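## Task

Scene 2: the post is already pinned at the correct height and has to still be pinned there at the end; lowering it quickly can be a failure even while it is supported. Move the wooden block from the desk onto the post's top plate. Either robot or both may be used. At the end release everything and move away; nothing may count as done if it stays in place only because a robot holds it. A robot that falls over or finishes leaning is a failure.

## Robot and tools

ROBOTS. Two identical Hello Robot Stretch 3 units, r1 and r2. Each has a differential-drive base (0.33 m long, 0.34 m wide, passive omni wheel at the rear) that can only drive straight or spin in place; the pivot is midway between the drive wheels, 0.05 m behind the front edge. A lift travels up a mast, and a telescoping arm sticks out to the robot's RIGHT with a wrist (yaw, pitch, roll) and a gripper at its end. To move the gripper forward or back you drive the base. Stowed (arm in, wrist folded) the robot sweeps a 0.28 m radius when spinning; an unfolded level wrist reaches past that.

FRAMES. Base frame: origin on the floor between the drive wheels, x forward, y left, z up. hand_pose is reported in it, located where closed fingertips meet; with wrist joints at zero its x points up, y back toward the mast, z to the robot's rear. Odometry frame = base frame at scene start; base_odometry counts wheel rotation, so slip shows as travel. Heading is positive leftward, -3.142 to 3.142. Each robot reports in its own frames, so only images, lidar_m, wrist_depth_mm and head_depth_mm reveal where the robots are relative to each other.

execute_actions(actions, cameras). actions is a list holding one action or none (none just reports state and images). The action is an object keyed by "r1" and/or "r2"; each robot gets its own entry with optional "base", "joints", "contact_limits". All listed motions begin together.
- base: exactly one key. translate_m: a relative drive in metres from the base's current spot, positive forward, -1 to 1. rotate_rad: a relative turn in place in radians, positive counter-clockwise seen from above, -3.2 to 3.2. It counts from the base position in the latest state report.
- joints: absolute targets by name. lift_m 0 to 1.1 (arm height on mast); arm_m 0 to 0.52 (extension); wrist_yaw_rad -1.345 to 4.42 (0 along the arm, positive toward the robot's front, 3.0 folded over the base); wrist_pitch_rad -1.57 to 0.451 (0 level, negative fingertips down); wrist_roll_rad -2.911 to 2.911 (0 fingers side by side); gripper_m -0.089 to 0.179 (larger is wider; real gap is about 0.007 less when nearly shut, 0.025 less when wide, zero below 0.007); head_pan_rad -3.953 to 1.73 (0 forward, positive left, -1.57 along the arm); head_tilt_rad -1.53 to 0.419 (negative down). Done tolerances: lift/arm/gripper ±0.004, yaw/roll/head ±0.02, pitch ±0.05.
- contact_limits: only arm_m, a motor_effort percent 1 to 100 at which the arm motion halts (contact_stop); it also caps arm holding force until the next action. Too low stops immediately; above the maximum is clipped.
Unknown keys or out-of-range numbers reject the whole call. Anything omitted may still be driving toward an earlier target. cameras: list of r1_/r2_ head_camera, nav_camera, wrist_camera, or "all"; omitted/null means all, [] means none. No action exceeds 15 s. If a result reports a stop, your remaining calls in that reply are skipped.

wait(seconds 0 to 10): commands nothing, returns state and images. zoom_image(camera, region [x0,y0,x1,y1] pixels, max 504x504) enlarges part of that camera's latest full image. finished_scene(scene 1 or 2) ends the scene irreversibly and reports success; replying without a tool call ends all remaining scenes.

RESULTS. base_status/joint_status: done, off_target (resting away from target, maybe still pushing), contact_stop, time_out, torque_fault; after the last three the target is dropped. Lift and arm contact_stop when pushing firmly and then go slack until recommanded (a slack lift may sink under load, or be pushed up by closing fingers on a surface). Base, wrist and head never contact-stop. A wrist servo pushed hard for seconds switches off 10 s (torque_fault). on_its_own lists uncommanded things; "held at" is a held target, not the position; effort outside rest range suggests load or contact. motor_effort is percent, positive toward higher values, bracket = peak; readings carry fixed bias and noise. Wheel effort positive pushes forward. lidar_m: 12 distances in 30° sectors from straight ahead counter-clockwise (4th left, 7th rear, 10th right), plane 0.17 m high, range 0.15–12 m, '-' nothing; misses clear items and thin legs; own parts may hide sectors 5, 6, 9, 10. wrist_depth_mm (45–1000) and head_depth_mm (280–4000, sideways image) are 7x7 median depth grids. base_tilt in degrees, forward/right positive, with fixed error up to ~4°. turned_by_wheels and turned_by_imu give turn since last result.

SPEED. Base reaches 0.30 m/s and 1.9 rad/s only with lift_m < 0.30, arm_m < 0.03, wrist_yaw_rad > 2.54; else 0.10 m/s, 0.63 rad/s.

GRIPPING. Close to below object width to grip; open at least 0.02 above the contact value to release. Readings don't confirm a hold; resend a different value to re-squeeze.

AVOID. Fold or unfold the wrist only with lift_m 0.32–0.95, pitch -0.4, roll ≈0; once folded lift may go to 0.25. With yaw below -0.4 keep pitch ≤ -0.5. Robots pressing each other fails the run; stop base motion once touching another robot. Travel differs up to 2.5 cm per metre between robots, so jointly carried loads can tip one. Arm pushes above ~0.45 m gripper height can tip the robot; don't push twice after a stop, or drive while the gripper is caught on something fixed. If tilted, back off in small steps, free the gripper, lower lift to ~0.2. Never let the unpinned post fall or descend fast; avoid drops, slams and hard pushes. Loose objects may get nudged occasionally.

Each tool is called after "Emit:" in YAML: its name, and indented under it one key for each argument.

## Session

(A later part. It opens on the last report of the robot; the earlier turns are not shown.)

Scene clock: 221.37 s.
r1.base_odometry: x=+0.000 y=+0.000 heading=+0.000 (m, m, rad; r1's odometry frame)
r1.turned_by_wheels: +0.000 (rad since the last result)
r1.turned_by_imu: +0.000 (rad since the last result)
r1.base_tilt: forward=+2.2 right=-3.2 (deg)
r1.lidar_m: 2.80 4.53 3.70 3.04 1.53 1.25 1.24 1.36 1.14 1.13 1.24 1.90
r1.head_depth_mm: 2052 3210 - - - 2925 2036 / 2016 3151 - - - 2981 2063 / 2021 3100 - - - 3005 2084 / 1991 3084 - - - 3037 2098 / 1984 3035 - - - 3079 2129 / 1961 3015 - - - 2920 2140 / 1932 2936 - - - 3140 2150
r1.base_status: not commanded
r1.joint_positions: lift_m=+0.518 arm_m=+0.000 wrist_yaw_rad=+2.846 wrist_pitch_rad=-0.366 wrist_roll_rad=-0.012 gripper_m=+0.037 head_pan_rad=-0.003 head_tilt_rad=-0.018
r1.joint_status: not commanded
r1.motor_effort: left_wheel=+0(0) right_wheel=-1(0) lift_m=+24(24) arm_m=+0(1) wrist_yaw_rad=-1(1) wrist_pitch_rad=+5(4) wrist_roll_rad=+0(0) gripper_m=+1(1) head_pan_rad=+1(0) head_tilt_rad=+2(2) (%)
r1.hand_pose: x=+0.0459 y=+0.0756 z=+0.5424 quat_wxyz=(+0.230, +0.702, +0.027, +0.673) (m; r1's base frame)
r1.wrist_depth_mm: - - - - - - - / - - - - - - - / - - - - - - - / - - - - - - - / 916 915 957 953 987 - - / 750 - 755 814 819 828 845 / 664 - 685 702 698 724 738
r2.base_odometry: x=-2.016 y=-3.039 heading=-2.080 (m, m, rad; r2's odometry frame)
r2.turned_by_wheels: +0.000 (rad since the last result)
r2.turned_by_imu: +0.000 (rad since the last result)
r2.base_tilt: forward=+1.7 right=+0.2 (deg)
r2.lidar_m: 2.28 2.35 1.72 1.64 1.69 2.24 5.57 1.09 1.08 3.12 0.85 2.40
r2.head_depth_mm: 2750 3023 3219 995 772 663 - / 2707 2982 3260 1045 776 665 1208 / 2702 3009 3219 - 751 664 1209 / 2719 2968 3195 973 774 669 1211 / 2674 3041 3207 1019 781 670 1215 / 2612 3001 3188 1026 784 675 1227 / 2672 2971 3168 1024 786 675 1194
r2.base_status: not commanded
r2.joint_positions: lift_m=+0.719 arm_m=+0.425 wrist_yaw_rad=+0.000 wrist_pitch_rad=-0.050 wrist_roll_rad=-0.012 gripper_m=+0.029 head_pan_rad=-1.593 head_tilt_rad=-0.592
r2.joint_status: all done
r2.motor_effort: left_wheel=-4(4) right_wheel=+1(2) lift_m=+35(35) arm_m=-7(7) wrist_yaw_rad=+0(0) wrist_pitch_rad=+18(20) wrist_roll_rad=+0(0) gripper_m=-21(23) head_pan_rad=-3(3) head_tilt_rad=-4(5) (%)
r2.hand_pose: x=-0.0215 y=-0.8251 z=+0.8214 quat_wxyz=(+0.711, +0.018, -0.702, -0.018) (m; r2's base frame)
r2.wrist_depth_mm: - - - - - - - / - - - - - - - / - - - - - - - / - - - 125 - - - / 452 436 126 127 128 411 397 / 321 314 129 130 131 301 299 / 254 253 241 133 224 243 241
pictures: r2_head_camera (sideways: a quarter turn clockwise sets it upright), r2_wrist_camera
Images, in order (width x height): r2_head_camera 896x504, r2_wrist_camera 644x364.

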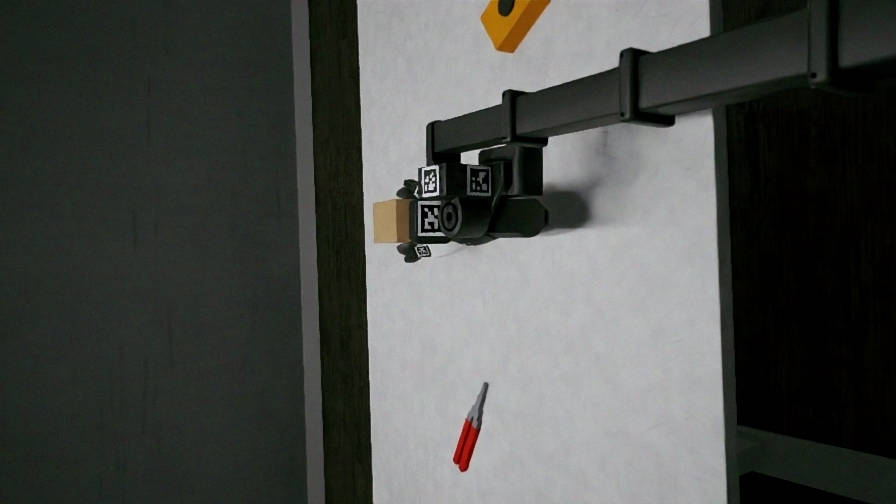

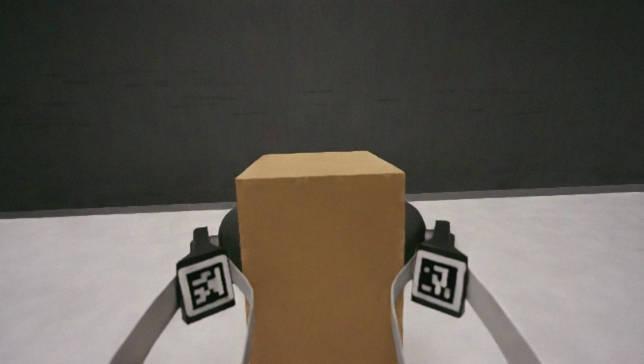

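Emit:
execute_actions:
  actions:
    - {"r2":{"base":{"rotate_rad":0.09},"joints":{"lift_m":0.80,"wrist_pitch_rad":0.03}}}
  cameras: []

Emit:
execute_actions:
  actions:
    - {"r2":{"base":{"translate_m":-1.0},"joints":{"lift_m":1.04,"arm_m":0.35,"head_pan_rad":-2.3,"head_tilt_rad":-0.4}}}
  cameras: []

Emit:
execute_actions:
  actions:
    - {"r2":{"base":{"translate_m":-1.0}}}
  cameras: ["r2_head_camera","r2_wrist_camera","r1_head_camera"]

Scene clock: 238.73 s.
r1.base_odometry: x=+0.000 y=+0.000 heading=+0.000 (m, m, rad; r1's odometry frame)
r1.turned_by_wheels: +0.000 (rad since the last result)
r1.turned_by_imu: +0.001 (rad since the last result)
r1.base_tilt: forward=+2.2 right=-3.2 (deg)
r1.lidar_m: 2.78 4.52 3.69 3.03 1.53 1.25 1.24 1.36 1.13 1.13 1.24 1.91
r1.head_depth_mm: 2054 3168 - - - 2908 2043 / 2025 3146 - - - 2998 2060 / 2009 3136 - - - 3019 2079 / 1987 3057 - - - 3046 2095 / 1974 3016 - - - 3103 2107 / 1950 2976 - - - 2920 2129 / 1932 2918 - - - 3158 2148
r1.base_status: not commanded
r1.joint_positions: lift_m=+0.518 arm_m=+0.000 wrist_yaw_rad=+2.846 wrist_pitch_rad=-0.366 wrist_roll_rad=-0.012 gripper_m=+0.037 head_pan_rad=-0.003 head_tilt_rad=-0.018
r1.joint_status: not commanded
r1.motor_effort: left_wheel=+0(0) right_wheel=+0(1) lift_m=+24(25) arm_m=-1(1) wrist_yaw_rad=-1(1) wrist_pitch_rad=+5(5) wrist_roll_rad=+0(0) gripper_m=+0(0) head_pan_rad=+0(0) head_tilt_rad=+2(2) (%)
r1.hand_pose: x=+0.0459 y=+0.0756 z=+0.5424 quat_wxyz=(+0.230, +0.702, +0.027, +0.673) (m; r1's base frame)
r1.wrist_depth_mm: - - - - - - - / - - - - - - - / - - - - - - - / - - - - - - - / 905 959 974 954 976 - - / 764 - 766 808 814 835 840 / 667 - 688 681 709 717 723
r2.base_odometry: x=-2.016 y=-3.039 heading=-1.990 (m, m, rad; r2's odometry frame)
r2.turned_by_wheels: +0.090 (rad since the last result)
r2.turned_by_imu: +0.088 (rad since the last result)
r2.base_tilt: forward=+1.8 right=+0.2 (deg)
r2.lidar_m: 2.28 2.24 1.68 1.64 1.73 2.45 6.53 1.08 3.22 3.14 0.84 2.34
r2.head_depth_mm: 2633 2932 3108 995 795 - - / 2641 2917 3122 - 762 664 1211 / 2682 2982 3225 912 776 665 1207 / 2679 2976 3194 991 778 669 1213 / 2678 2982 3220 1015 778 671 1213 / 2719 3031 3232 1020 786 689 1210 / 2738 3096 3278 1022 787 696 1218
r2.base_status: done
r2.joint_positions: lift_m=+0.799 arm_m=+0.425 wrist_yaw_rad=+0.001 wrist_pitch_rad=-0.027 wrist_roll_rad=-0.012 gripper_m=+0.029 head_pan_rad=-1.593 head_tilt_rad=-0.592
r2.joint_status: wrist_pitch_rad off_target (ended at -0.027, target +0.030); the others done
r2.motor_effort: left_wheel=-3(12) right_wheel=+1(6) lift_m=+35(36) arm_m=-7(7) wrist_yaw_rad=+0(1) wrist_pitch_rad=+21(28) wrist_roll_rad=+0(0) gripper_m=-21(21) head_pan_rad=-3(4) head_tilt_rad=-5(4) (%)
r2.hand_pose: x=-0.0213 y=-0.8259 z=+0.9072 quat_wxyz=(+0.711, +0.010, -0.703, -0.010) (m; r2's base frame)
r2.wrist_depth_mm: - - - - - - - / - - - - - - - / - - - - - - - / - - - 124 - - - / - - 126 126 128 - - / 504 492 129 131 131 464 452 / 392 380 365 134 339 368 363
pictures: none
No camera images: the call's "cameras" was empty. Leave "cameras" out to get every camera's image.

Scene clock: 250.07 s.
r1.base_odometry: x=+0.000 y=+0.000 heading=+0.000 (m, m, rad; r1's odometry frame)
r1.turned_by_wheels: +0.000 (rad since the last result)
r1.turned_by_imu: +0.003 (rad since the last result)
r1.base_tilt: forward=+2.2 right=-3.2 (deg)
r1.lidar_m: 2.79 4.51 3.69 3.04 1.53 1.25 1.24 1.36 1.14 1.13 1.24 1.91
r1.head_depth_mm: 2050 3196 - - - 2930 2051 / 2032 3157 - - - 2998 2062 / 2003 3106 - - - 3011 2076 / 1982 3110 - - - 3060 2110 / 1971 3003 - - - 3066 2113 / 1956 2980 - - - 2897 2150 / 1941 2932 - - - 3142 2144
r1.base_status: not commanded
r1.joint_positions: lift_m=+0.518 arm_m=+0.000 wrist_yaw_rad=+2.846 wrist_pitch_rad=-0.366 wrist_roll_rad=-0.012 gripper_m=+0.037 head_pan_rad=-0.003 head_tilt_rad=-0.018
r1.joint_status: not commanded
r1.motor_effort: left_wheel=+0(0) right_wheel=+0(1) lift_m=+25(25) arm_m=-1(1) wrist_yaw_rad=-1(1) wrist_pitch_rad=+5(5) wrist_roll_rad=+0(0) gripper_m=+0(0) head_pan_rad=-1(0) head_tilt_rad=+2(2) (%)
r1.hand_pose: x=+0.0459 y=+0.0756 z=+0.5424 quat_wxyz=(+0.230, +0.702, +0.027, +0.673) (m; r1's base frame)
r1.wrist_depth_mm: - - - - - - - / - - - - - - - / - - - - - - - / - - - - - - - / 906 938 - 975 995 - - / 750 - 751 801 826 846 815 / 677 - 691 681 694 714 719
r2.base_odometry: x=-1.609 y=-2.126 heading=-1.990 (m, m, rad; r2's odometry frame)
r2.turned_by_wheels: +0.000 (rad since the last result)
r2.turned_by_imu: +0.000 (rad since the last result)
r2.base_tilt: forward=+1.6 right=+0.0 (deg)
r2.lidar_m: 3.30 2.30 1.73 1.69 1.78 2.53 5.50 1.86 3.17 0.71 3.24 1.57
r2.head_depth_mm: - - - - - - 1275 / 3924 - - - - - 1351 / 3588 3905 - - - 1560 1338 / 3311 3569 3925 - - 1607 1345 / 3127 3324 3444 - 2142 1672 1355 / 2897 3074 3303 - 2238 1686 1363 / 2740 2864 - 2955 2272 1691 1360
r2.base_status: done
r2.joint_positions: lift_m=+1.039 arm_m=+0.350 wrist_yaw_rad=+0.001 wrist_pitch_rad=-0.027 wrist_roll_rad=-0.012 gripper_m=+0.029 head_pan_rad=-2.293 head_tilt_rad=-0.408
r2.joint_status: all done
r2.motor_effort: left_wheel=-3(9) right_wheel=+1(4) lift_m=+35(34) arm_m=-7(8) wrist_yaw_rad=-1(0) wrist_pitch_rad=+21(21) wrist_roll_rad=+0(0) gripper_m=-21(21) head_pan_rad=-4(31) head_tilt_rad=+5(25) (%)
r2.hand_pose: x=-0.0213 y=-0.7509 z=+1.1472 quat_wxyz=(+0.711, +0.010, -0.703, -0.009) (m; r2's base frame)
r2.wrist_depth_mm: - - - - - - - / - - - - - - - / - - - - - - - / - - - 124 - - - / - - 126 126 128 - - / - - 129 130 131 - - / - - - 134 - - -
pictures: none
No camera images: the call's "cameras" was empty. Leave "cameras" out to get every camera's image.

Scene clock: 261.40 s.
r1.base_odometry: x=+0.000 y=+0.000 heading=+0.000 (m, m, rad; r1's odometry frame)
r1.turned_by_wheels: +0.000 (rad since the last result)
r1.turned_by_imu: +0.003 (rad since the last result)
r1.base_tilt: forward=+2.2 right=-3.2 (deg)
r1.lidar_m: 2.79 3.75 3.68 3.05 1.53 1.25 1.24 1.37 1.14 1.13 1.24 1.91
r1.head_depth_mm: 2048 3188 - - - 2926 2045 / 2028 3156 - - - 2959 2059 / 2007 3112 - - - 3021 2082 / 2002 3053 - - - 3054 2099 / 1972 3015 - - - 3066 2128 / 1965 2966 - - - 2917 2135 / 1938 2924 - - - 3172 2143
r1.base_status: not commanded
r1.joint_positions: lift_m=+0.518 arm_m=+0.000 wrist_yaw_rad=+2.846 wrist_pitch_rad=-0.366 wrist_roll_rad=-0.012 gripper_m=+0.037 head_pan_rad=-0.003 head_tilt_rad=-0.018
r1.joint_status: not commanded
r1.motor_effort: left_wheel=+0(0) right_wheel=+0(0) lift_m=+24(24) arm_m=+0(0) wrist_yaw_rad=-1(1) wrist_pitch_rad=+5(5) wrist_roll_rad=+0(1) gripper_m=+0(1) head_pan_rad=-1(0) head_tilt_rad=+2(2) (%)
r1.hand_pose: x=+0.0459 y=+0.0756 z=+0.5424 quat_wxyz=(+0.230, +0.702, +0.027, +0.673) (m; r1's base frame)
r1.wrist_depth_mm: - - - - - - - / - - - - - - - / - - - - - - - / - - - - - - - / 919 947 981 933 987 - - / 774 - 771 790 833 818 872 / 665 - 693 692 701 729 739
r2.base_odometry: x=-1.201 y=-1.213 heading=-1.991 (m, m, rad; r2's odometry frame)
r2.turned_by_wheels: +0.000 (rad since the last result)
r2.turned_by_imu: +0.000 (rad since the last result)
r2.base_tilt: forward=+1.6 right=+0.3 (deg)
r2.lidar_m: 4.27 2.36 1.78 1.74 1.82 2.59 4.48 3.77 1.05 3.04 3.21 1.32
r2.head_depth_mm: - - - - - - 1277 / 3879 - - - - - 1347 / 3632 3931 - - - 1506 1339 / 3342 3519 3779 - - 1628 1356 / 3057 3270 3396 - 2137 1672 1357 / 2859 3034 3207 - 2205 1699 1353 / 2679 2881 - 2967 2230 1689 1354
r2.base_status: done
r2.joint_positions: lift_m=+1.039 arm_m=+0.350 wrist_yaw_rad=+0.001 wrist_pitch_rad=-0.027 wrist_roll_rad=-0.012 gripper_m=+0.029 head_pan_rad=-2.293 head_tilt_rad=-0.408
r2.joint_status: not commanded
r2.motor_effort: left_wheel=-3(10) right_wheel=+1(3) lift_m=+35(35) arm_m=-7(8) wrist_yaw_rad=-1(1) wrist_pitch_rad=+21(22) wrist_roll_rad=+0(0) gripper_m=-21(21) head_pan_rad=-3(4) head_tilt_rad=+5(5) (%)
r2.hand_pose: x=-0.0213 y=-0.7509 z=+1.1472 quat_wxyz=(+0.711, +0.010, -0.703, -0.009) (m; r2's base frame)
r2.wrist_depth_mm: - - - - - - - / - - - - - - - / - - - - - - - / - - - 124 - - - / - - 126 126 128 - - / - - 129 130 131 - - / - - - 134 - - -
pictures: r1_head_camera (sideways: a quarter turn clockwise sets it upright), r2_head_camera (sideways: a quarter turn clockwise sets it upright), r2_wrist_camera
Images, in order (width x height): r1_head_camera 896x504, r2_head_camera 896x504, r2_wrist_camera 644x364.

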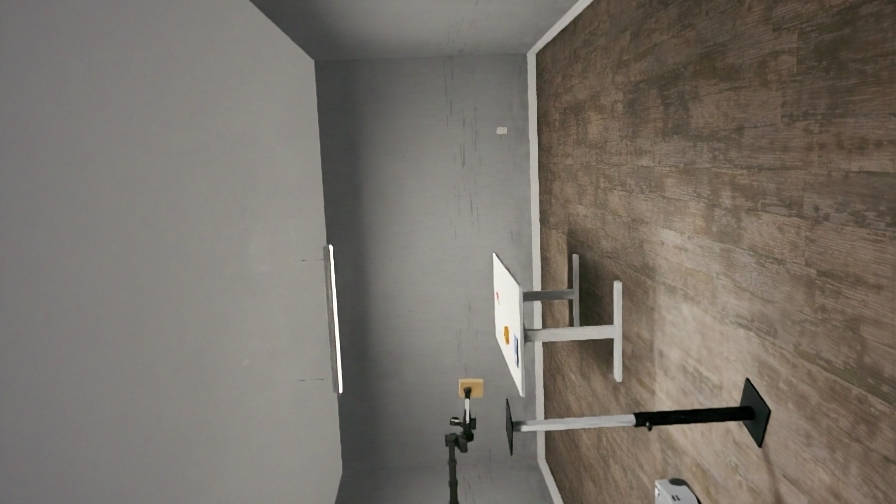

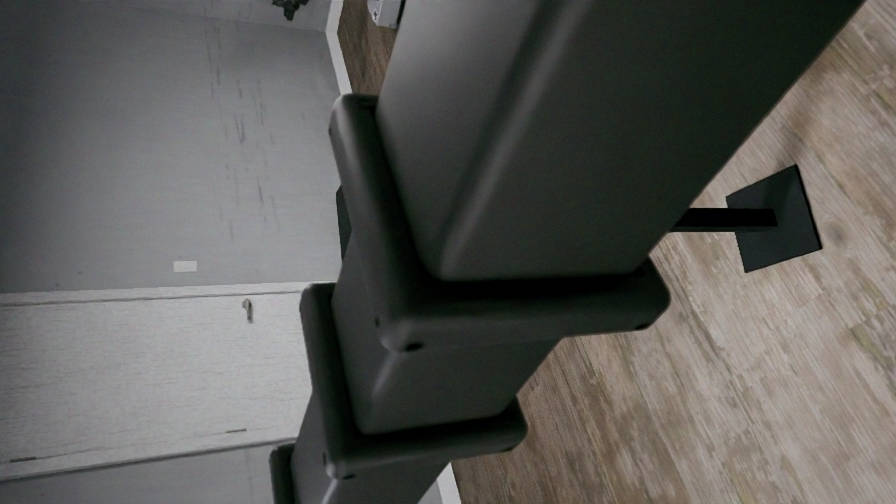

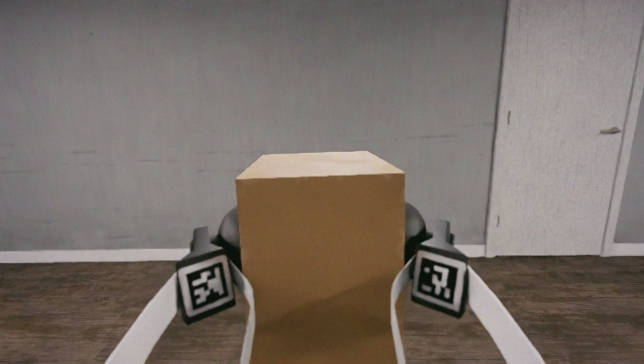

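Emit:
execute_actions:
  actions:
    - {"r2":{"base":{"translate_m":-0.675},"joints":{"lift_m":1.025,"arm_m":0.40,"head_pan_rad":-1.55,"head_tilt_rad":-0.4}}}
  cameras: ["r2_head_camera","r2_wrist_camera","r1_head_camera"]

Emit:
zoom_image:
  camera: "r1_head_camera"
  region: [440,370,560,490]

Scene clock: 282.10 s.
r1.base_odometry: x=+0.000 y=+0.000 heading=+0.000 (m, m, rad; r1's odometry frame)
r1.turned_by_wheels: +0.000 (rad since the last result)
r1.turned_by_imu: +0.003 (rad since the last result)
r1.base_tilt: forward=+2.2 right=-3.2 (deg)
r1.lidar_m: 2.79 3.20 3.68 3.05 1.53 1.25 1.24 1.36 1.14 1.13 1.24 1.90
r1.head_depth_mm: 2046 3202 - - - 2949 2050 / 2037 3165 - - - 2993 2067 / 2010 3102 - - - 3006 2084 / 1995 3037 - - - 3034 2094 / 1968 3019 - - - 3080 2117 / 1944 2969 - - - 2942 2127 / 1942 2923 - - - 3150 2157
r1.base_status: not commanded
r1.joint_positions: lift_m=+0.518 arm_m=+0.000 wrist_yaw_rad=+2.846 wrist_pitch_rad=-0.366 wrist_roll_rad=-0.012 gripper_m=+0.037 head_pan_rad=-0.003 head_tilt_rad=-0.018
r1.joint_status: not commanded
r1.motor_effort: left_wheel=+0(1) right_wheel=+0(1) lift_m=+24(24) arm_m=-1(1) wrist_yaw_rad=+0(1) wrist_pitch_rad=+5(5) wrist_roll_rad=+0(0) gripper_m=+1(0) head_pan_rad=+0(0) head_tilt_rad=+2(2) (%)
r1.hand_pose: x=+0.0459 y=+0.0756 z=+0.5424 quat_wxyz=(+0.230, +0.702, +0.027, +0.673) (m; r1's base frame)
r1.wrist_depth_mm: - - - - - - - / - - - - - - - / - - - - - - - / - - - - - - - / 912 944 953 933 970 - - / 773 - 758 786 829 834 855 / 665 - 690 697 696 708 724
r2.base_odometry: x=-0.926 y=-0.596 heading=-1.991 (m, m, rad; r2's odometry frame)
r2.turned_by_wheels: +0.000 (rad since the last result)
r2.turned_by_imu: +0.001 (rad since the last result)
r2.base_tilt: forward=+1.6 right=+0.2 (deg)
r2.lidar_m: 3.15 2.39 1.82 1.77 1.86 2.63 3.83 3.18 3.09 0.77 3.18 1.93
r2.head_depth_mm: 2520 2710 - 3097 2156 1653 1337 / 2597 2739 - 2993 2180 1688 1346 / 2558 2803 - 845 2019 1571 1260 / 2601 2815 3027 3018 2228 1675 1346 / 2645 2869 3093 3282 2212 1682 1353 / 2628 2889 3175 3259 2238 1680 1354 / 2698 2920 3158 3303 2230 1710 1361
r2.base_status: done
r2.joint_positions: lift_m=+1.025 arm_m=+0.400 wrist_yaw_rad=+0.001 wrist_pitch_rad=-0.026 wrist_roll_rad=-0.012 gripper_m=+0.029 head_pan_rad=-1.557 head_tilt_rad=-0.408
r2.joint_status: all done
r2.motor_effort: left_wheel=-3(9) right_wheel=+2(2) lift_m=+17(32) arm_m=+7(8) wrist_yaw_rad=-1(0) wrist_pitch_rad=+21(21) wrist_roll_rad=+0(0) gripper_m=-21(21) head_pan_rad=+3(34) head_tilt_rad=+5(5) (%)
r2.hand_pose: x=-0.0213 y=-0.8000 z=+1.1332 quat_wxyz=(+0.711, +0.010, -0.703, -0.009) (m; r2's base frame)
r2.wrist_depth_mm: - - - - - - - / - - - - - - - / - - - - - - - / - - - 124 - - - / - - 126 127 128 - - / - - 129 130 131 - - / - - - 134 243 - -
pictures: r1_head_camera (sideways: a quarter turn clockwise sets it upright), r2_head_camera (sideways: a quarter turn clockwise sets it upright), r2_wrist_camera
Images, in order (width x height): r1_head_camera 896x504, r2_head_camera 896x504, r2_wrist_camera 644x364.

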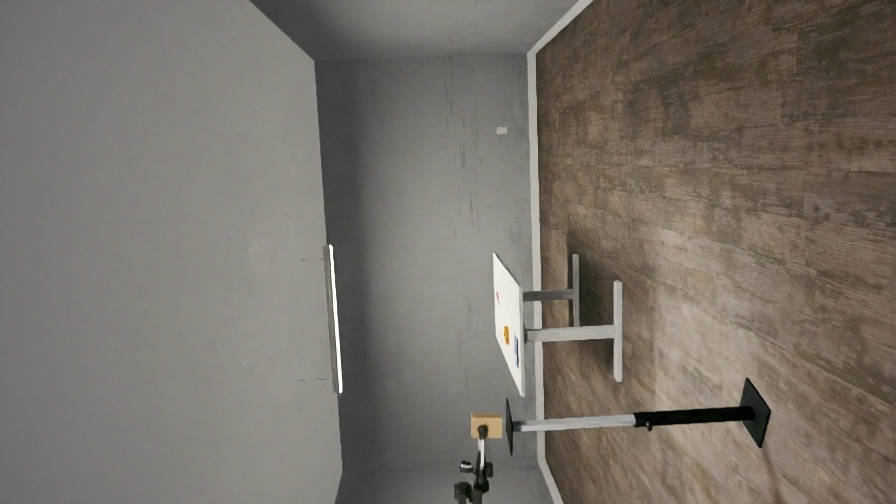

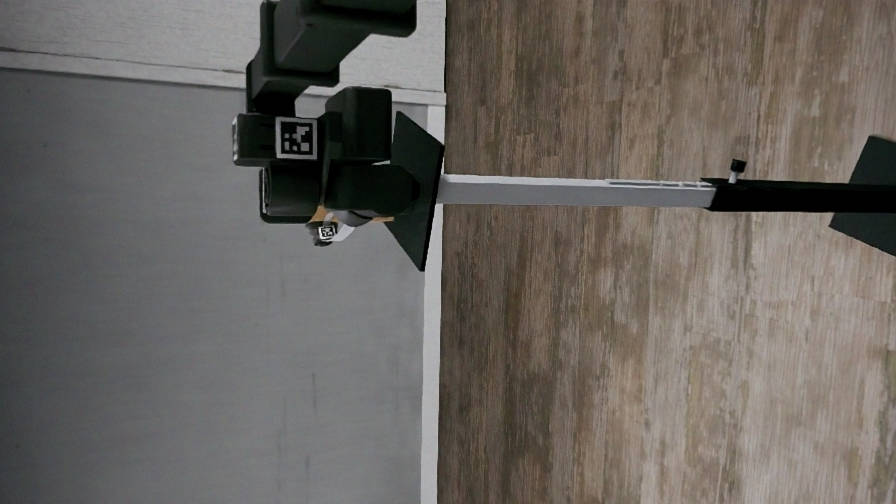

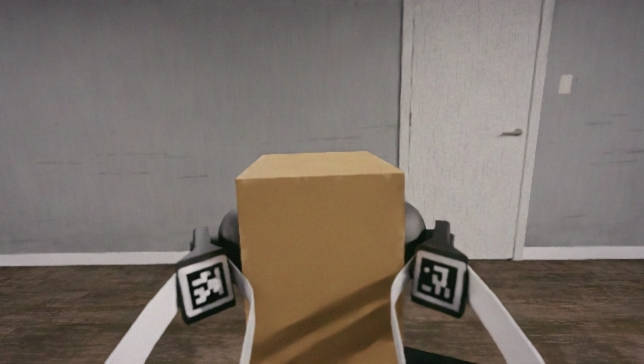

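Region (440, 370, 560, 490) of r1_head_camera's 896x504 image, scaled by 4.200, with more detail than that image has.

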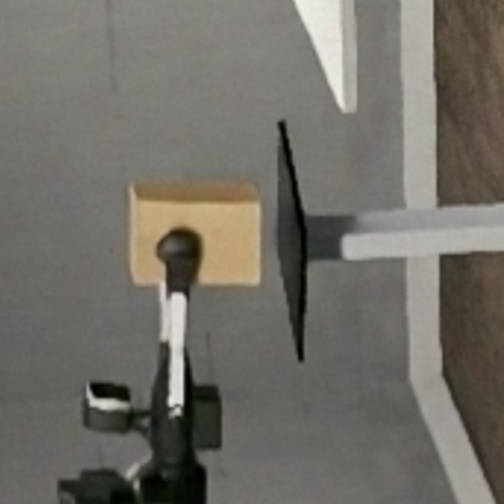

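Emit:
execute_actions:
  actions:
    - {"r2":{"joints":{"lift_m":0.998}}}
  cameras: ["r1_head_camera"]

Emit:
zoom_image:
  camera: "r1_head_camera"
  region: [440,370,560,490]

Scene clock: 291.70 s.
r1.base_odometry: x=+0.000 y=+0.000 heading=+0.000 (m, m, rad; r1's odometry frame)
r1.turned_by_wheels: +0.000 (rad since the last result)
r1.turned_by_imu: +0.001 (rad since the last result)
r1.base_tilt: forward=+2.2 right=-3.2 (deg)
r1.lidar_m: 2.78 3.19 3.68 3.03 1.53 1.25 1.24 1.36 1.13 1.13 1.24 1.92
r1.head_depth_mm: 2054 3230 - - - 2953 2041 / 2033 3124 - - - 2968 2072 / 2003 3084 - - - 2987 2074 / 1997 3068 - - - 3045 2103 / 1976 3033 - - - 3095 2114 / 1956 2972 - - - 2945 2139 / 1925 2923 - - - 3155 2158
r1.base_status: not commanded
r1.joint_positions: lift_m=+0.518 arm_m=+0.000 wrist_yaw_rad=+2.846 wrist_pitch_rad=-0.366 wrist_roll_rad=-0.012 gripper_m=+0.037 head_pan_rad=-0.003 head_tilt_rad=-0.018
r1.joint_status: not commanded
r1.motor_effort: left_wheel=+1(0) right_wheel=+0(1) lift_m=+24(25) arm_m=+0(1) wrist_yaw_rad=-1(2) wrist_pitch_rad=+5(5) wrist_roll_rad=+0(0) gripper_m=+0(0) head_pan_rad=+0(0) head_tilt_rad=+2(2) (%)
r1.hand_pose: x=+0.0459 y=+0.0756 z=+0.5424 quat_wxyz=(+0.230, +0.702, +0.027, +0.673) (m; r1's base frame)
r1.wrist_depth_mm: - - - - - - - / - - - - - - - / - - - - - - - / - - - - - - - / 886 943 985 994 968 - - / 778 - 733 812 821 847 829 / 654 - 698 698 688 702 728
r2.base_odometry: x=-0.926 y=-0.596 heading=-1.991 (m, m, rad; r2's odometry frame)
r2.turned_by_wheels: +0.000 (rad since the last result)
r2.turned_by_imu: +0.000 (rad since the last result)
r2.base_tilt: forward=+1.7 right=+0.3 (deg)
r2.lidar_m: 3.14 2.41 1.81 1.77 1.86 2.63 3.81 3.16 3.09 0.77 3.19 1.93
r2.head_depth_mm: 2506 2688 2831 2828 2177 1645 1335 / 2553 2764 - 3022 2196 1674 1341 / 2567 2811 - 2708 2016 1554 1267 / 2596 2895 3056 3050 2214 1677 1349 / 2646 2843 3073 3243 2207 1683 1351 / 2649 2874 3145 3294 2227 1683 1360 / 2669 2880 3159 3323 2230 1686 1362
r2.base_status: not commanded
r2.joint_positions: lift_m=+0.998 arm_m=+0.400 wrist_yaw_rad=+0.001 wrist_pitch_rad=-0.026 wrist_roll_rad=-0.012 gripper_m=+0.029 head_pan_rad=-1.557 head_tilt_rad=-0.408
r2.joint_status: all done
r2.motor_effort: left_wheel=-3(3) right_wheel=+1(1) lift_m=+17(18) arm_m=+7(7) wrist_yaw_rad=-1(1) wrist_pitch_rad=+21(21) wrist_roll_rad=+0(0) gripper_m=-21(21) head_pan_rad=+3(3) head_tilt_rad=+5(5) (%)
r2.hand_pose: x=-0.0213 y=-0.8000 z=+1.1062 quat_wxyz=(+0.711, +0.010, -0.703, -0.009) (m; r2's base frame)
r2.wrist_depth_mm: - - - - - - - / - - - - - - - / - - - - - - - / - - - 124 - - - / - - 126 126 128 - - / - - 129 131 131 - - / - - - 134 206 - -
pictures: r1_head_camera (sideways: a quarter turn clockwise sets it upright)
Images, in order (width x height): r1_head_camera 896x504.

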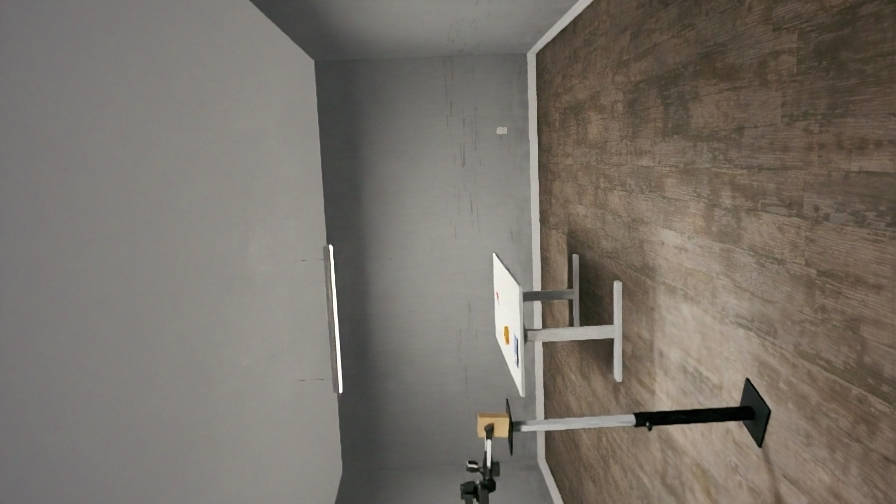

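Region (440, 370, 560, 490) of r1_head_camera's 896x504 image, scaled by 4.200, with more detail than that image has.

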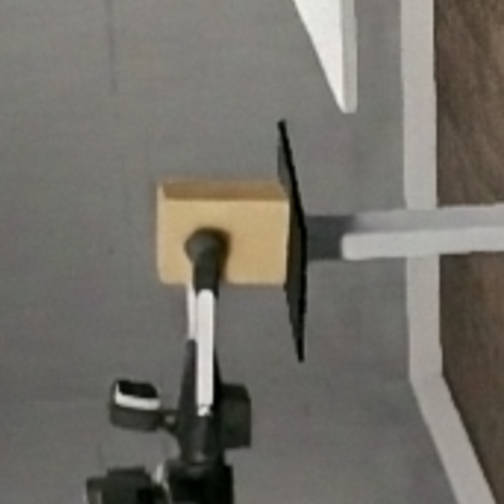

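Emit:
execute_actions:
  actions:
    - {"r2":{"joints":{"lift_m":0.988}}}
  cameras: []

Scene clock: 300.33 s.
r1.base_odometry: x=+0.000 y=+0.000 heading=+0.000 (m, m, rad; r1's odometry frame)
r1.turned_by_wheels: +0.000 (rad since the last result)
r1.turned_by_imu: +0.001 (rad since the last result)
r1.base_tilt: forward=+2.2 right=-3.3 (deg)
r1.lidar_m: 2.79 3.21 3.68 3.04 1.53 1.25 1.24 1.36 1.14 1.13 1.24 1.90
r1.head_depth_mm: 2053 3192 - - - 2938 2041 / 2039 3136 - - - 2984 2066 / 2012 3089 - - - 3009 2079 / 2002 3046 - - - 3040 2117 / 1965 3028 - - - 3098 2112 / 1952 2986 - - - 2919 2128 / 1934 2934 - - - 3151 2137
r1.base_status: not commanded
r1.joint_positions: lift_m=+0.518 arm_m=+0.000 wrist_yaw_rad=+2.846 wrist_pitch_rad=-0.366 wrist_roll_rad=-0.012 gripper_m=+0.037 head_pan_rad=-0.003 head_tilt_rad=-0.018
r1.joint_status: not commanded
r1.motor_effort: left_wheel=+0(1) right_wheel=+0(1) lift_m=+24(24) arm_m=-1(0) wrist_yaw_rad=+0(0) wrist_pitch_rad=+5(5) wrist_roll_rad=+0(0) gripper_m=+1(0) head_pan_rad=+0(0) head_tilt_rad=+2(2) (%)
r1.hand_pose: x=+0.0459 y=+0.0756 z=+0.5424 quat_wxyz=(+0.230, +0.702, +0.027, +0.673) (m; r1's base frame)
r1.wrist_depth_mm: - - - - - - - / - - - - - - - / - - - - - - - / - - - - - - - / 901 952 985 972 968 - - / 768 - 756 803 821 834 834 / 669 - 689 703 700 720 720
r2.base_odometry: x=-0.926 y=-0.596 heading=-1.991 (m, m, rad; r2's odometry frame)
r2.turned_by_wheels: +0.000 (rad since the last result)
r2.turned_by_imu: +0.000 (rad since the last result)
r2.base_tilt: forward=+1.6 right=+0.2 (deg)
r2.lidar_m: 3.16 2.40 1.81 1.76 1.86 2.64 3.82 3.20 3.07 0.77 3.16 1.94
r2.head_depth_mm: 2516 2743 2895 2976 2172 1656 1344 / 2558 2766 2889 3002 2202 1666 1353 / 2541 2786 - 2703 2014 1567 1270 / 2598 2793 3019 3080 2203 1680 1343 / 2618 2842 3072 3255 2196 1673 1355 / 2698 2880 3146 3248 2223 1682 1361 / 2673 2949 3150 3339 2232 1709 1359
r2.base_status: not commanded
r2.joint_positions: lift_m=+0.988 arm_m=+0.400 wrist_yaw_rad=+0.001 wrist_pitch_rad=-0.004 wrist_roll_rad=-0.012 gripper_m=+0.029 head_pan_rad=-1.557 head_tilt_rad=-0.408
r2.joint_status: all done
r2.motor_effort: left_wheel=-3(3) right_wheel=+1(1) lift_m=+16(18) arm_m=+7(7) wrist_yaw_rad=-1(1) wrist_pitch_rad=+13(21) wrist_roll_rad=+0(1) gripper_m=-21(21) head_pan_rad=+3(3) head_tilt_rad=+5(5) (%)
r2.hand_pose: x=-0.0213 y=-0.8007 z=+1.1019 quat_wxyz=(+0.712, +0.002, -0.703, -0.002) (m; r2's base frame)
r2.wrist_depth_mm: - - - - - - - / - - - - - - - / - - - - - - - / - - - 123 - - - / - - 126 126 127 - - / - - 129 130 132 - - / - - - 134 201 227 -
pictures: none
No camera images: the call's "cameras" was empty. Leave "cameras" out to get every camera's image.

Contact made. Release and retract.

Emit:
execute_actions:
  actions:
    - {"r2":{"joints":{"gripper_m":0.13}}}
  cameras: []

Emit:
execute_actions:
  actions:
    - {"r2":{"joints":{"arm_m":0.03}}}
  cameras: ["r2_head_camera","r2_wrist_camera"]

Scene clock: 307.10 s.
r1.base_odometry: x=+0.000 y=+0.000 heading=+0.000 (m, m, rad; r1's odometry frame)
r1.turned_by_wheels: +0.000 (rad since the last result)
r1.turned_by_imu: +0.001 (rad since the last result)
r1.base_tilt: forward=+2.2 right=-3.2 (deg)
r1.lidar_m: 2.79 3.19 3.65 3.05 1.54 1.25 1.24 1.36 1.13 1.13 1.24 1.90
r1.head_depth_mm: 2051 3219 - - - 2924 2048 / 2026 3153 - - - 2982 2059 / 2004 3109 - - - 3032 2088 / 1994 3060 - - - 3060 2100 / 1962 3047 - - - 3074 2107 / 1947 2986 - - - 2922 2130 / 1943 2928 - - - 3172 2159
r1.base_status: not commanded
r1.joint_positions: lift_m=+0.518 arm_m=+0.000 wrist_yaw_rad=+2.846 wrist_pitch_rad=-0.366 wrist_roll_rad=-0.012 gripper_m=+0.037 head_pan_rad=-0.003 head_tilt_rad=-0.018
r1.joint_status: not commanded
r1.motor_effort: left_wheel=+0(0) right_wheel=+0(0) lift_m=+24(24) arm_m=+0(0) wrist_yaw_rad=-1(0) wrist_pitch_rad=+5(5) wrist_roll_rad=+0(0) gripper_m=+1(1) head_pan_rad=+0(0) head_tilt_rad=+2(2) (%)
r1.hand_pose: x=+0.0459 y=+0.0756 z=+0.5424 quat_wxyz=(+0.230, +0.702, +0.027, +0.673) (m; r1's base frame)
r1.wrist_depth_mm: - - - - - - - / - - - - - - - / - - - - - - - / - - - - - - - / 925 965 946 951 988 - - / 742 - 766 810 820 805 859 / 666 - 696 704 700 711 712
r2.base_odometry: x=-0.926 y=-0.596 heading=-1.991 (m, m, rad; r2's odometry frame)
r2.turned_by_wheels: +0.000 (rad since the last result)
r2.turned_by_imu: +0.000 (rad since the last result)
r2.base_tilt: forward=+1.5 right=+0.2 (deg)
r2.lidar_m: 3.16 2.39 1.81 1.77 1.85 2.63 3.83 3.16 3.08 0.77 3.18 1.94
r2.head_depth_mm: 2517 2692 2847 3018 2180 1664 1351 / 2582 2773 2885 3004 2186 1674 1336 / 2570 2823 - 2722 2028 1561 1271 / 2590 2811 3003 3072 2191 1680 1351 / 2610 2835 3053 3231 2231 1676 1348 / 2635 2891 3134 3236 2234 1677 1359 / 2681 2863 3173 3286 2245 1683 1365
r2.base_status: not commanded
r2.joint_positions: lift_m=+0.988 arm_m=+0.400 wrist_yaw_rad=+0.001 wrist_pitch_rad=+0.004 wrist_roll_rad=-0.012 gripper_m=+0.130 head_pan_rad=-1.557 head_tilt_rad=-0.408
r2.joint_status: all done
r2.motor_effort: left_wheel=-3(3) right_wheel=+1(1) lift_m=+16(16) arm_m=+7(7) wrist_yaw_rad=-1(0) wrist_pitch_rad=+10(13) wrist_roll_rad=+0(0) gripper_m=+0(91) head_pan_rad=+4(3) head_tilt_rad=+5(5) (%)
r2.hand_pose: x=-0.0213 y=-0.8009 z=+1.1040 quat_wxyz=(+0.712, -0.001, -0.703, +0.001) (m; r2's base frame)
r2.wrist_depth_mm: - - - - - - - / - - - - - - - / - - - - - - - / - - - 123 - - - / - - - 125 - - - / - - - 130 - - - / - - - 134 203 - -
pictures: none
No camera images: the call's "cameras" was empty. Leave "cameras" out to get every camera's image.

Scene clock: 311.03 s.
r1.base_odometry: x=+0.000 y=+0.000 heading=+0.000 (m, m, rad; r1's odometry frame)
r1.turned_by_wheels: +0.000 (rad since the last result)
r1.turned_by_imu: +0.001 (rad since the last result)
r1.base_tilt: forward=+2.2 right=-3.2 (deg)
r1.lidar_m: 2.78 3.18 3.69 3.06 1.53 1.25 1.24 1.36 1.13 1.13 1.24 1.90
r1.head_depth_mm: 2041 3213 - - - 2928 2045 / 2021 3128 - - - 2982 2059 / 2006 3124 - - - 3013 2072 / 1984 3076 - - - 3048 2085 / 1969 2977 - - - 3093 2134 / 1960 2949 - - - 2961 2142 / 1934 2930 - - - 3156 2146
r1.base_status: not commanded
r1.joint_positions: lift_m=+0.518 arm_m=+0.000 wrist_yaw_rad=+2.846 wrist_pitch_rad=-0.366 wrist_roll_rad=-0.012 gripper_m=+0.037 head_pan_rad=-0.003 head_tilt_rad=-0.018
r1.joint_status: not commanded
r1.motor_effort: left_wheel=+0(0) right_wheel=-1(0) lift_m=+24(25) arm_m=-1(0) wrist_yaw_rad=+0(0) wrist_pitch_rad=+5(5) wrist_roll_rad=+0(0) gripper_m=+0(0) head_pan_rad=+0(0) head_tilt_rad=+2(2) (%)
r1.hand_pose: x=+0.0459 y=+0.0756 z=+0.5424 quat_wxyz=(+0.230, +0.702, +0.027, +0.673) (m; r1's base frame)
r1.wrist_depth_mm: - - - - - - - / - - - - - - - / - - - - - - - / - - - - - - - / 894 937 966 961 980 - - / 750 - 768 793 806 853 844 / 661 - 699 708 711 705 714
r2.base_odometry: x=-0.926 y=-0.596 heading=-1.991 (m, m, rad; r2's odometry frame)
r2.turned_by_wheels: +0.000 (rad since the last result)
r2.turned_by_imu: +0.000 (rad since the last result)
r2.base_tilt: forward=+1.6 right=+0.2 (deg)
r2.lidar_m: 3.15 2.39 1.81 1.76 1.85 2.63 3.84 3.18 3.10 0.77 3.17 1.94
r2.head_depth_mm: 2516 2713 2985 3095 - - - / 2544 2736 2949 3159 - - - / 2584 2810 2917 788 - - - / 2598 2804 3050 3133 2216 1676 1359 / 2659 2836 3064 3248 2193 1687 1355 / 2665 2891 3146 3304 2244 1676 1360 / 2685 2906 3172 3312 2237 1704 1356
r2.base_status: not commanded
r2.joint_positions: lift_m=+0.988 arm_m=+0.030 wrist_yaw_rad=+0.001 wrist_pitch_rad=+0.005 wrist_roll_rad=-0.012 gripper_m=+0.130 head_pan_rad=-1.557 head_tilt_rad=-0.408
r2.joint_status: all done
r2.motor_effort: left_wheel=-3(3) right_wheel=+1(1) lift_m=+16(15) arm_m=-7(8) wrist_yaw_rad=-1(1) wrist_pitch_rad=+9(10) wrist_roll_rad=+0(1) gripper_m=+1(0) head_pan_rad=+3(3) head_tilt_rad=+5(4) (%)
r2.hand_pose: x=-0.0213 y=-0.4318 z=+1.1043 quat_wxyz=(+0.712, -0.001, -0.703, +0.002) (m; r2's base frame)
r2.wrist_depth_mm: - - - - - - - / - - - - - - - / - - - - - - - / - - - 559 - - - / - - - 557 - - - / - - - - - - - / - - - - - - -
pictures: r2_head_camera (sideways: a quarter turn clockwise sets it upright), r2_wrist_camera
Images, in order (width x height): r2_head_camera 896x504, r2_wrist_camera 644x364.

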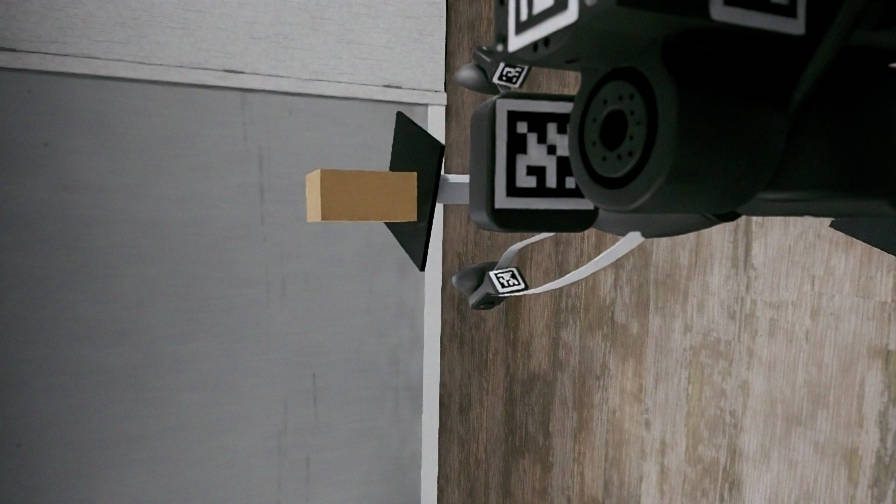

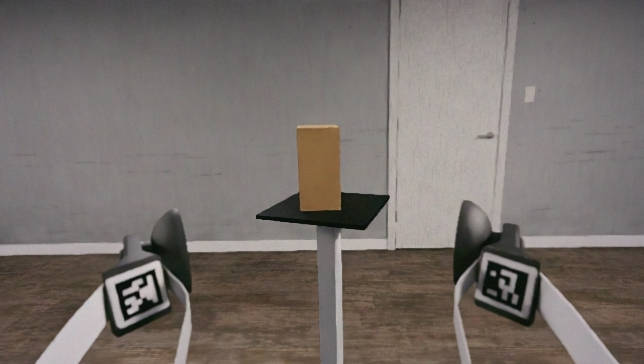

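Emit:
execute_actions:
  actions: []
  cameras: ["r2_head_camera", "r2_wrist_camera", "r2_nav_camera"]

Scene clock: 320.40 s.
r1.base_odometry: x=+0.000 y=+0.000 heading=+0.000 (m, m, rad; r1's odometry frame)
r1.turned_by_wheels: +0.000 (rad since the last result)
r1.turned_by_imu: +0.001 (rad since the last result)
r1.base_tilt: forward=+2.2 right=-3.2 (deg)
r1.lidar_m: 2.79 3.19 3.66 3.05 1.53 1.25 1.24 1.37 1.13 1.13 1.24 1.91
r1.head_depth_mm: 2050 3193 - - - 2953 2034 / 2033 3171 - - - 2984 2063 / 2005 3095 - - - 3010 2090 / 1992 3096 - - - 3094 2091 / 1974 3007 - - - 3072 2107 / 1959 2981 - - - 2913 2126 / 1930 2945 - - - 3141 2152
r1.base_status: not commanded
r1.joint_positions: lift_m=+0.518 arm_m=+0.000 wrist_yaw_rad=+2.846 wrist_pitch_rad=-0.366 wrist_roll_rad=-0.012 gripper_m=+0.037 head_pan_rad=-0.003 head_tilt_rad=-0.018
r1.joint_status: not commanded
r1.motor_effort: left_wheel=+0(0) right_wheel=-1(0) lift_m=+24(25) arm_m=-1(0) wrist_yaw_rad=-1(0) wrist_pitch_rad=+5(5) wrist_roll_rad=+0(0) gripper_m=+0(0) head_pan_rad=+0(0) head_tilt_rad=+2(2) (%)
r1.hand_pose: x=+0.0459 y=+0.0756 z=+0.5424 quat_wxyz=(+0.230, +0.702, +0.027, +0.673) (m; r1's base frame)
r1.wrist_depth_mm: - - - - - - - / - - - - - - - / - - - - - - - / - - - - - - - / 892 938 971 960 995 - - / 765 - 740 800 821 838 834 / 675 - 683 704 699 722 728
r2.base_odometry: x=-0.926 y=-0.596 heading=-1.991 (m, m, rad; r2's odometry frame)
r2.turned_by_wheels: +0.000 (rad since the last result)
r2.turned_by_imu: +0.000 (rad since the last result)
r2.base_tilt: forward=+1.7 right=+0.1 (deg)
r2.lidar_m: 3.15 2.40 1.81 1.77 1.85 2.63 3.82 3.18 3.07 0.77 3.18 1.94
r2.head_depth_mm: 2520 2714 2963 3158 - - - / 2553 2778 2956 3183 - - - / 2611 2776 2936 787 - - - / 2640 2822 3066 3130 2225 1677 1349 / 2629 2865 3082 3241 2220 1676 1351 / 2638 2869 3095 3297 2258 1678 1356 / 2701 2899 3135 3321 2232 1687 1374
r2.base_status: not commanded
r2.joint_positions: lift_m=+0.988 arm_m=+0.030 wrist_yaw_rad=+0.001 wrist_pitch_rad=+0.005 wrist_roll_rad=-0.012 gripper_m=+0.130 head_pan_rad=-1.557 head_tilt_rad=-0.408
r2.joint_status: all done
r2.motor_effort: left_wheel=-3(3) right_wheel=+1(1) lift_m=+15(15) arm_m=-8(8) wrist_yaw_rad=-1(1) wrist_pitch_rad=+9(10) wrist_roll_rad=+0(1) gripper_m=+1(0) head_pan_rad=+2(3) head_tilt_rad=+5(4) (%)
r2.hand_pose: x=-0.0213 y=-0.4318 z=+1.1043 quat_wxyz=(+0.712, -0.001, -0.703, +0.002) (m; r2's base frame)
r2.wrist_depth_mm: - - - - - - - / - - - - - - - / - - - - - - - / - - - 549 - - - / - - - 554 - - - / - - - - - - - / - - - - - - -
pictures: r2_head_camera (sideways: a quarter turn clockwise sets it upright), r2_nav_camera (sideways: a quarter turn counterclockwise sets it upright), r2_wrist_camera
Images, in order (width x height): r2_head_camera 896x504, r2_nav_camera 672x504, r2_wrist_camera 644x364.

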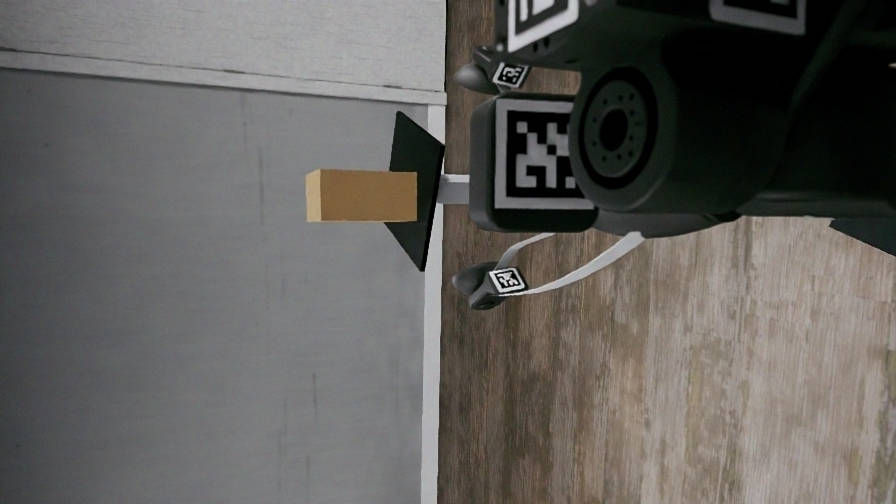

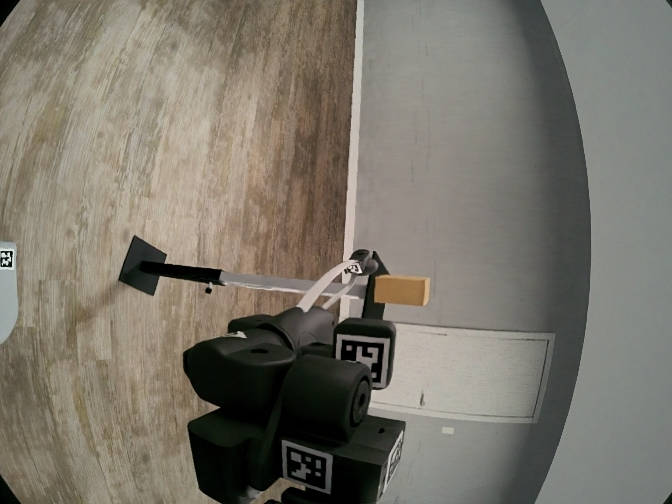

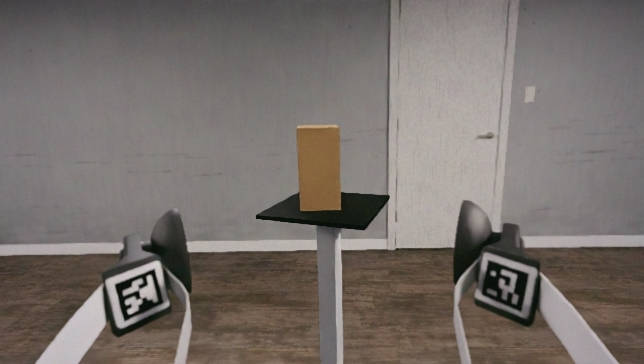

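Emit:
finished_scene:
  scene: 2

The scene is finished: the task was done.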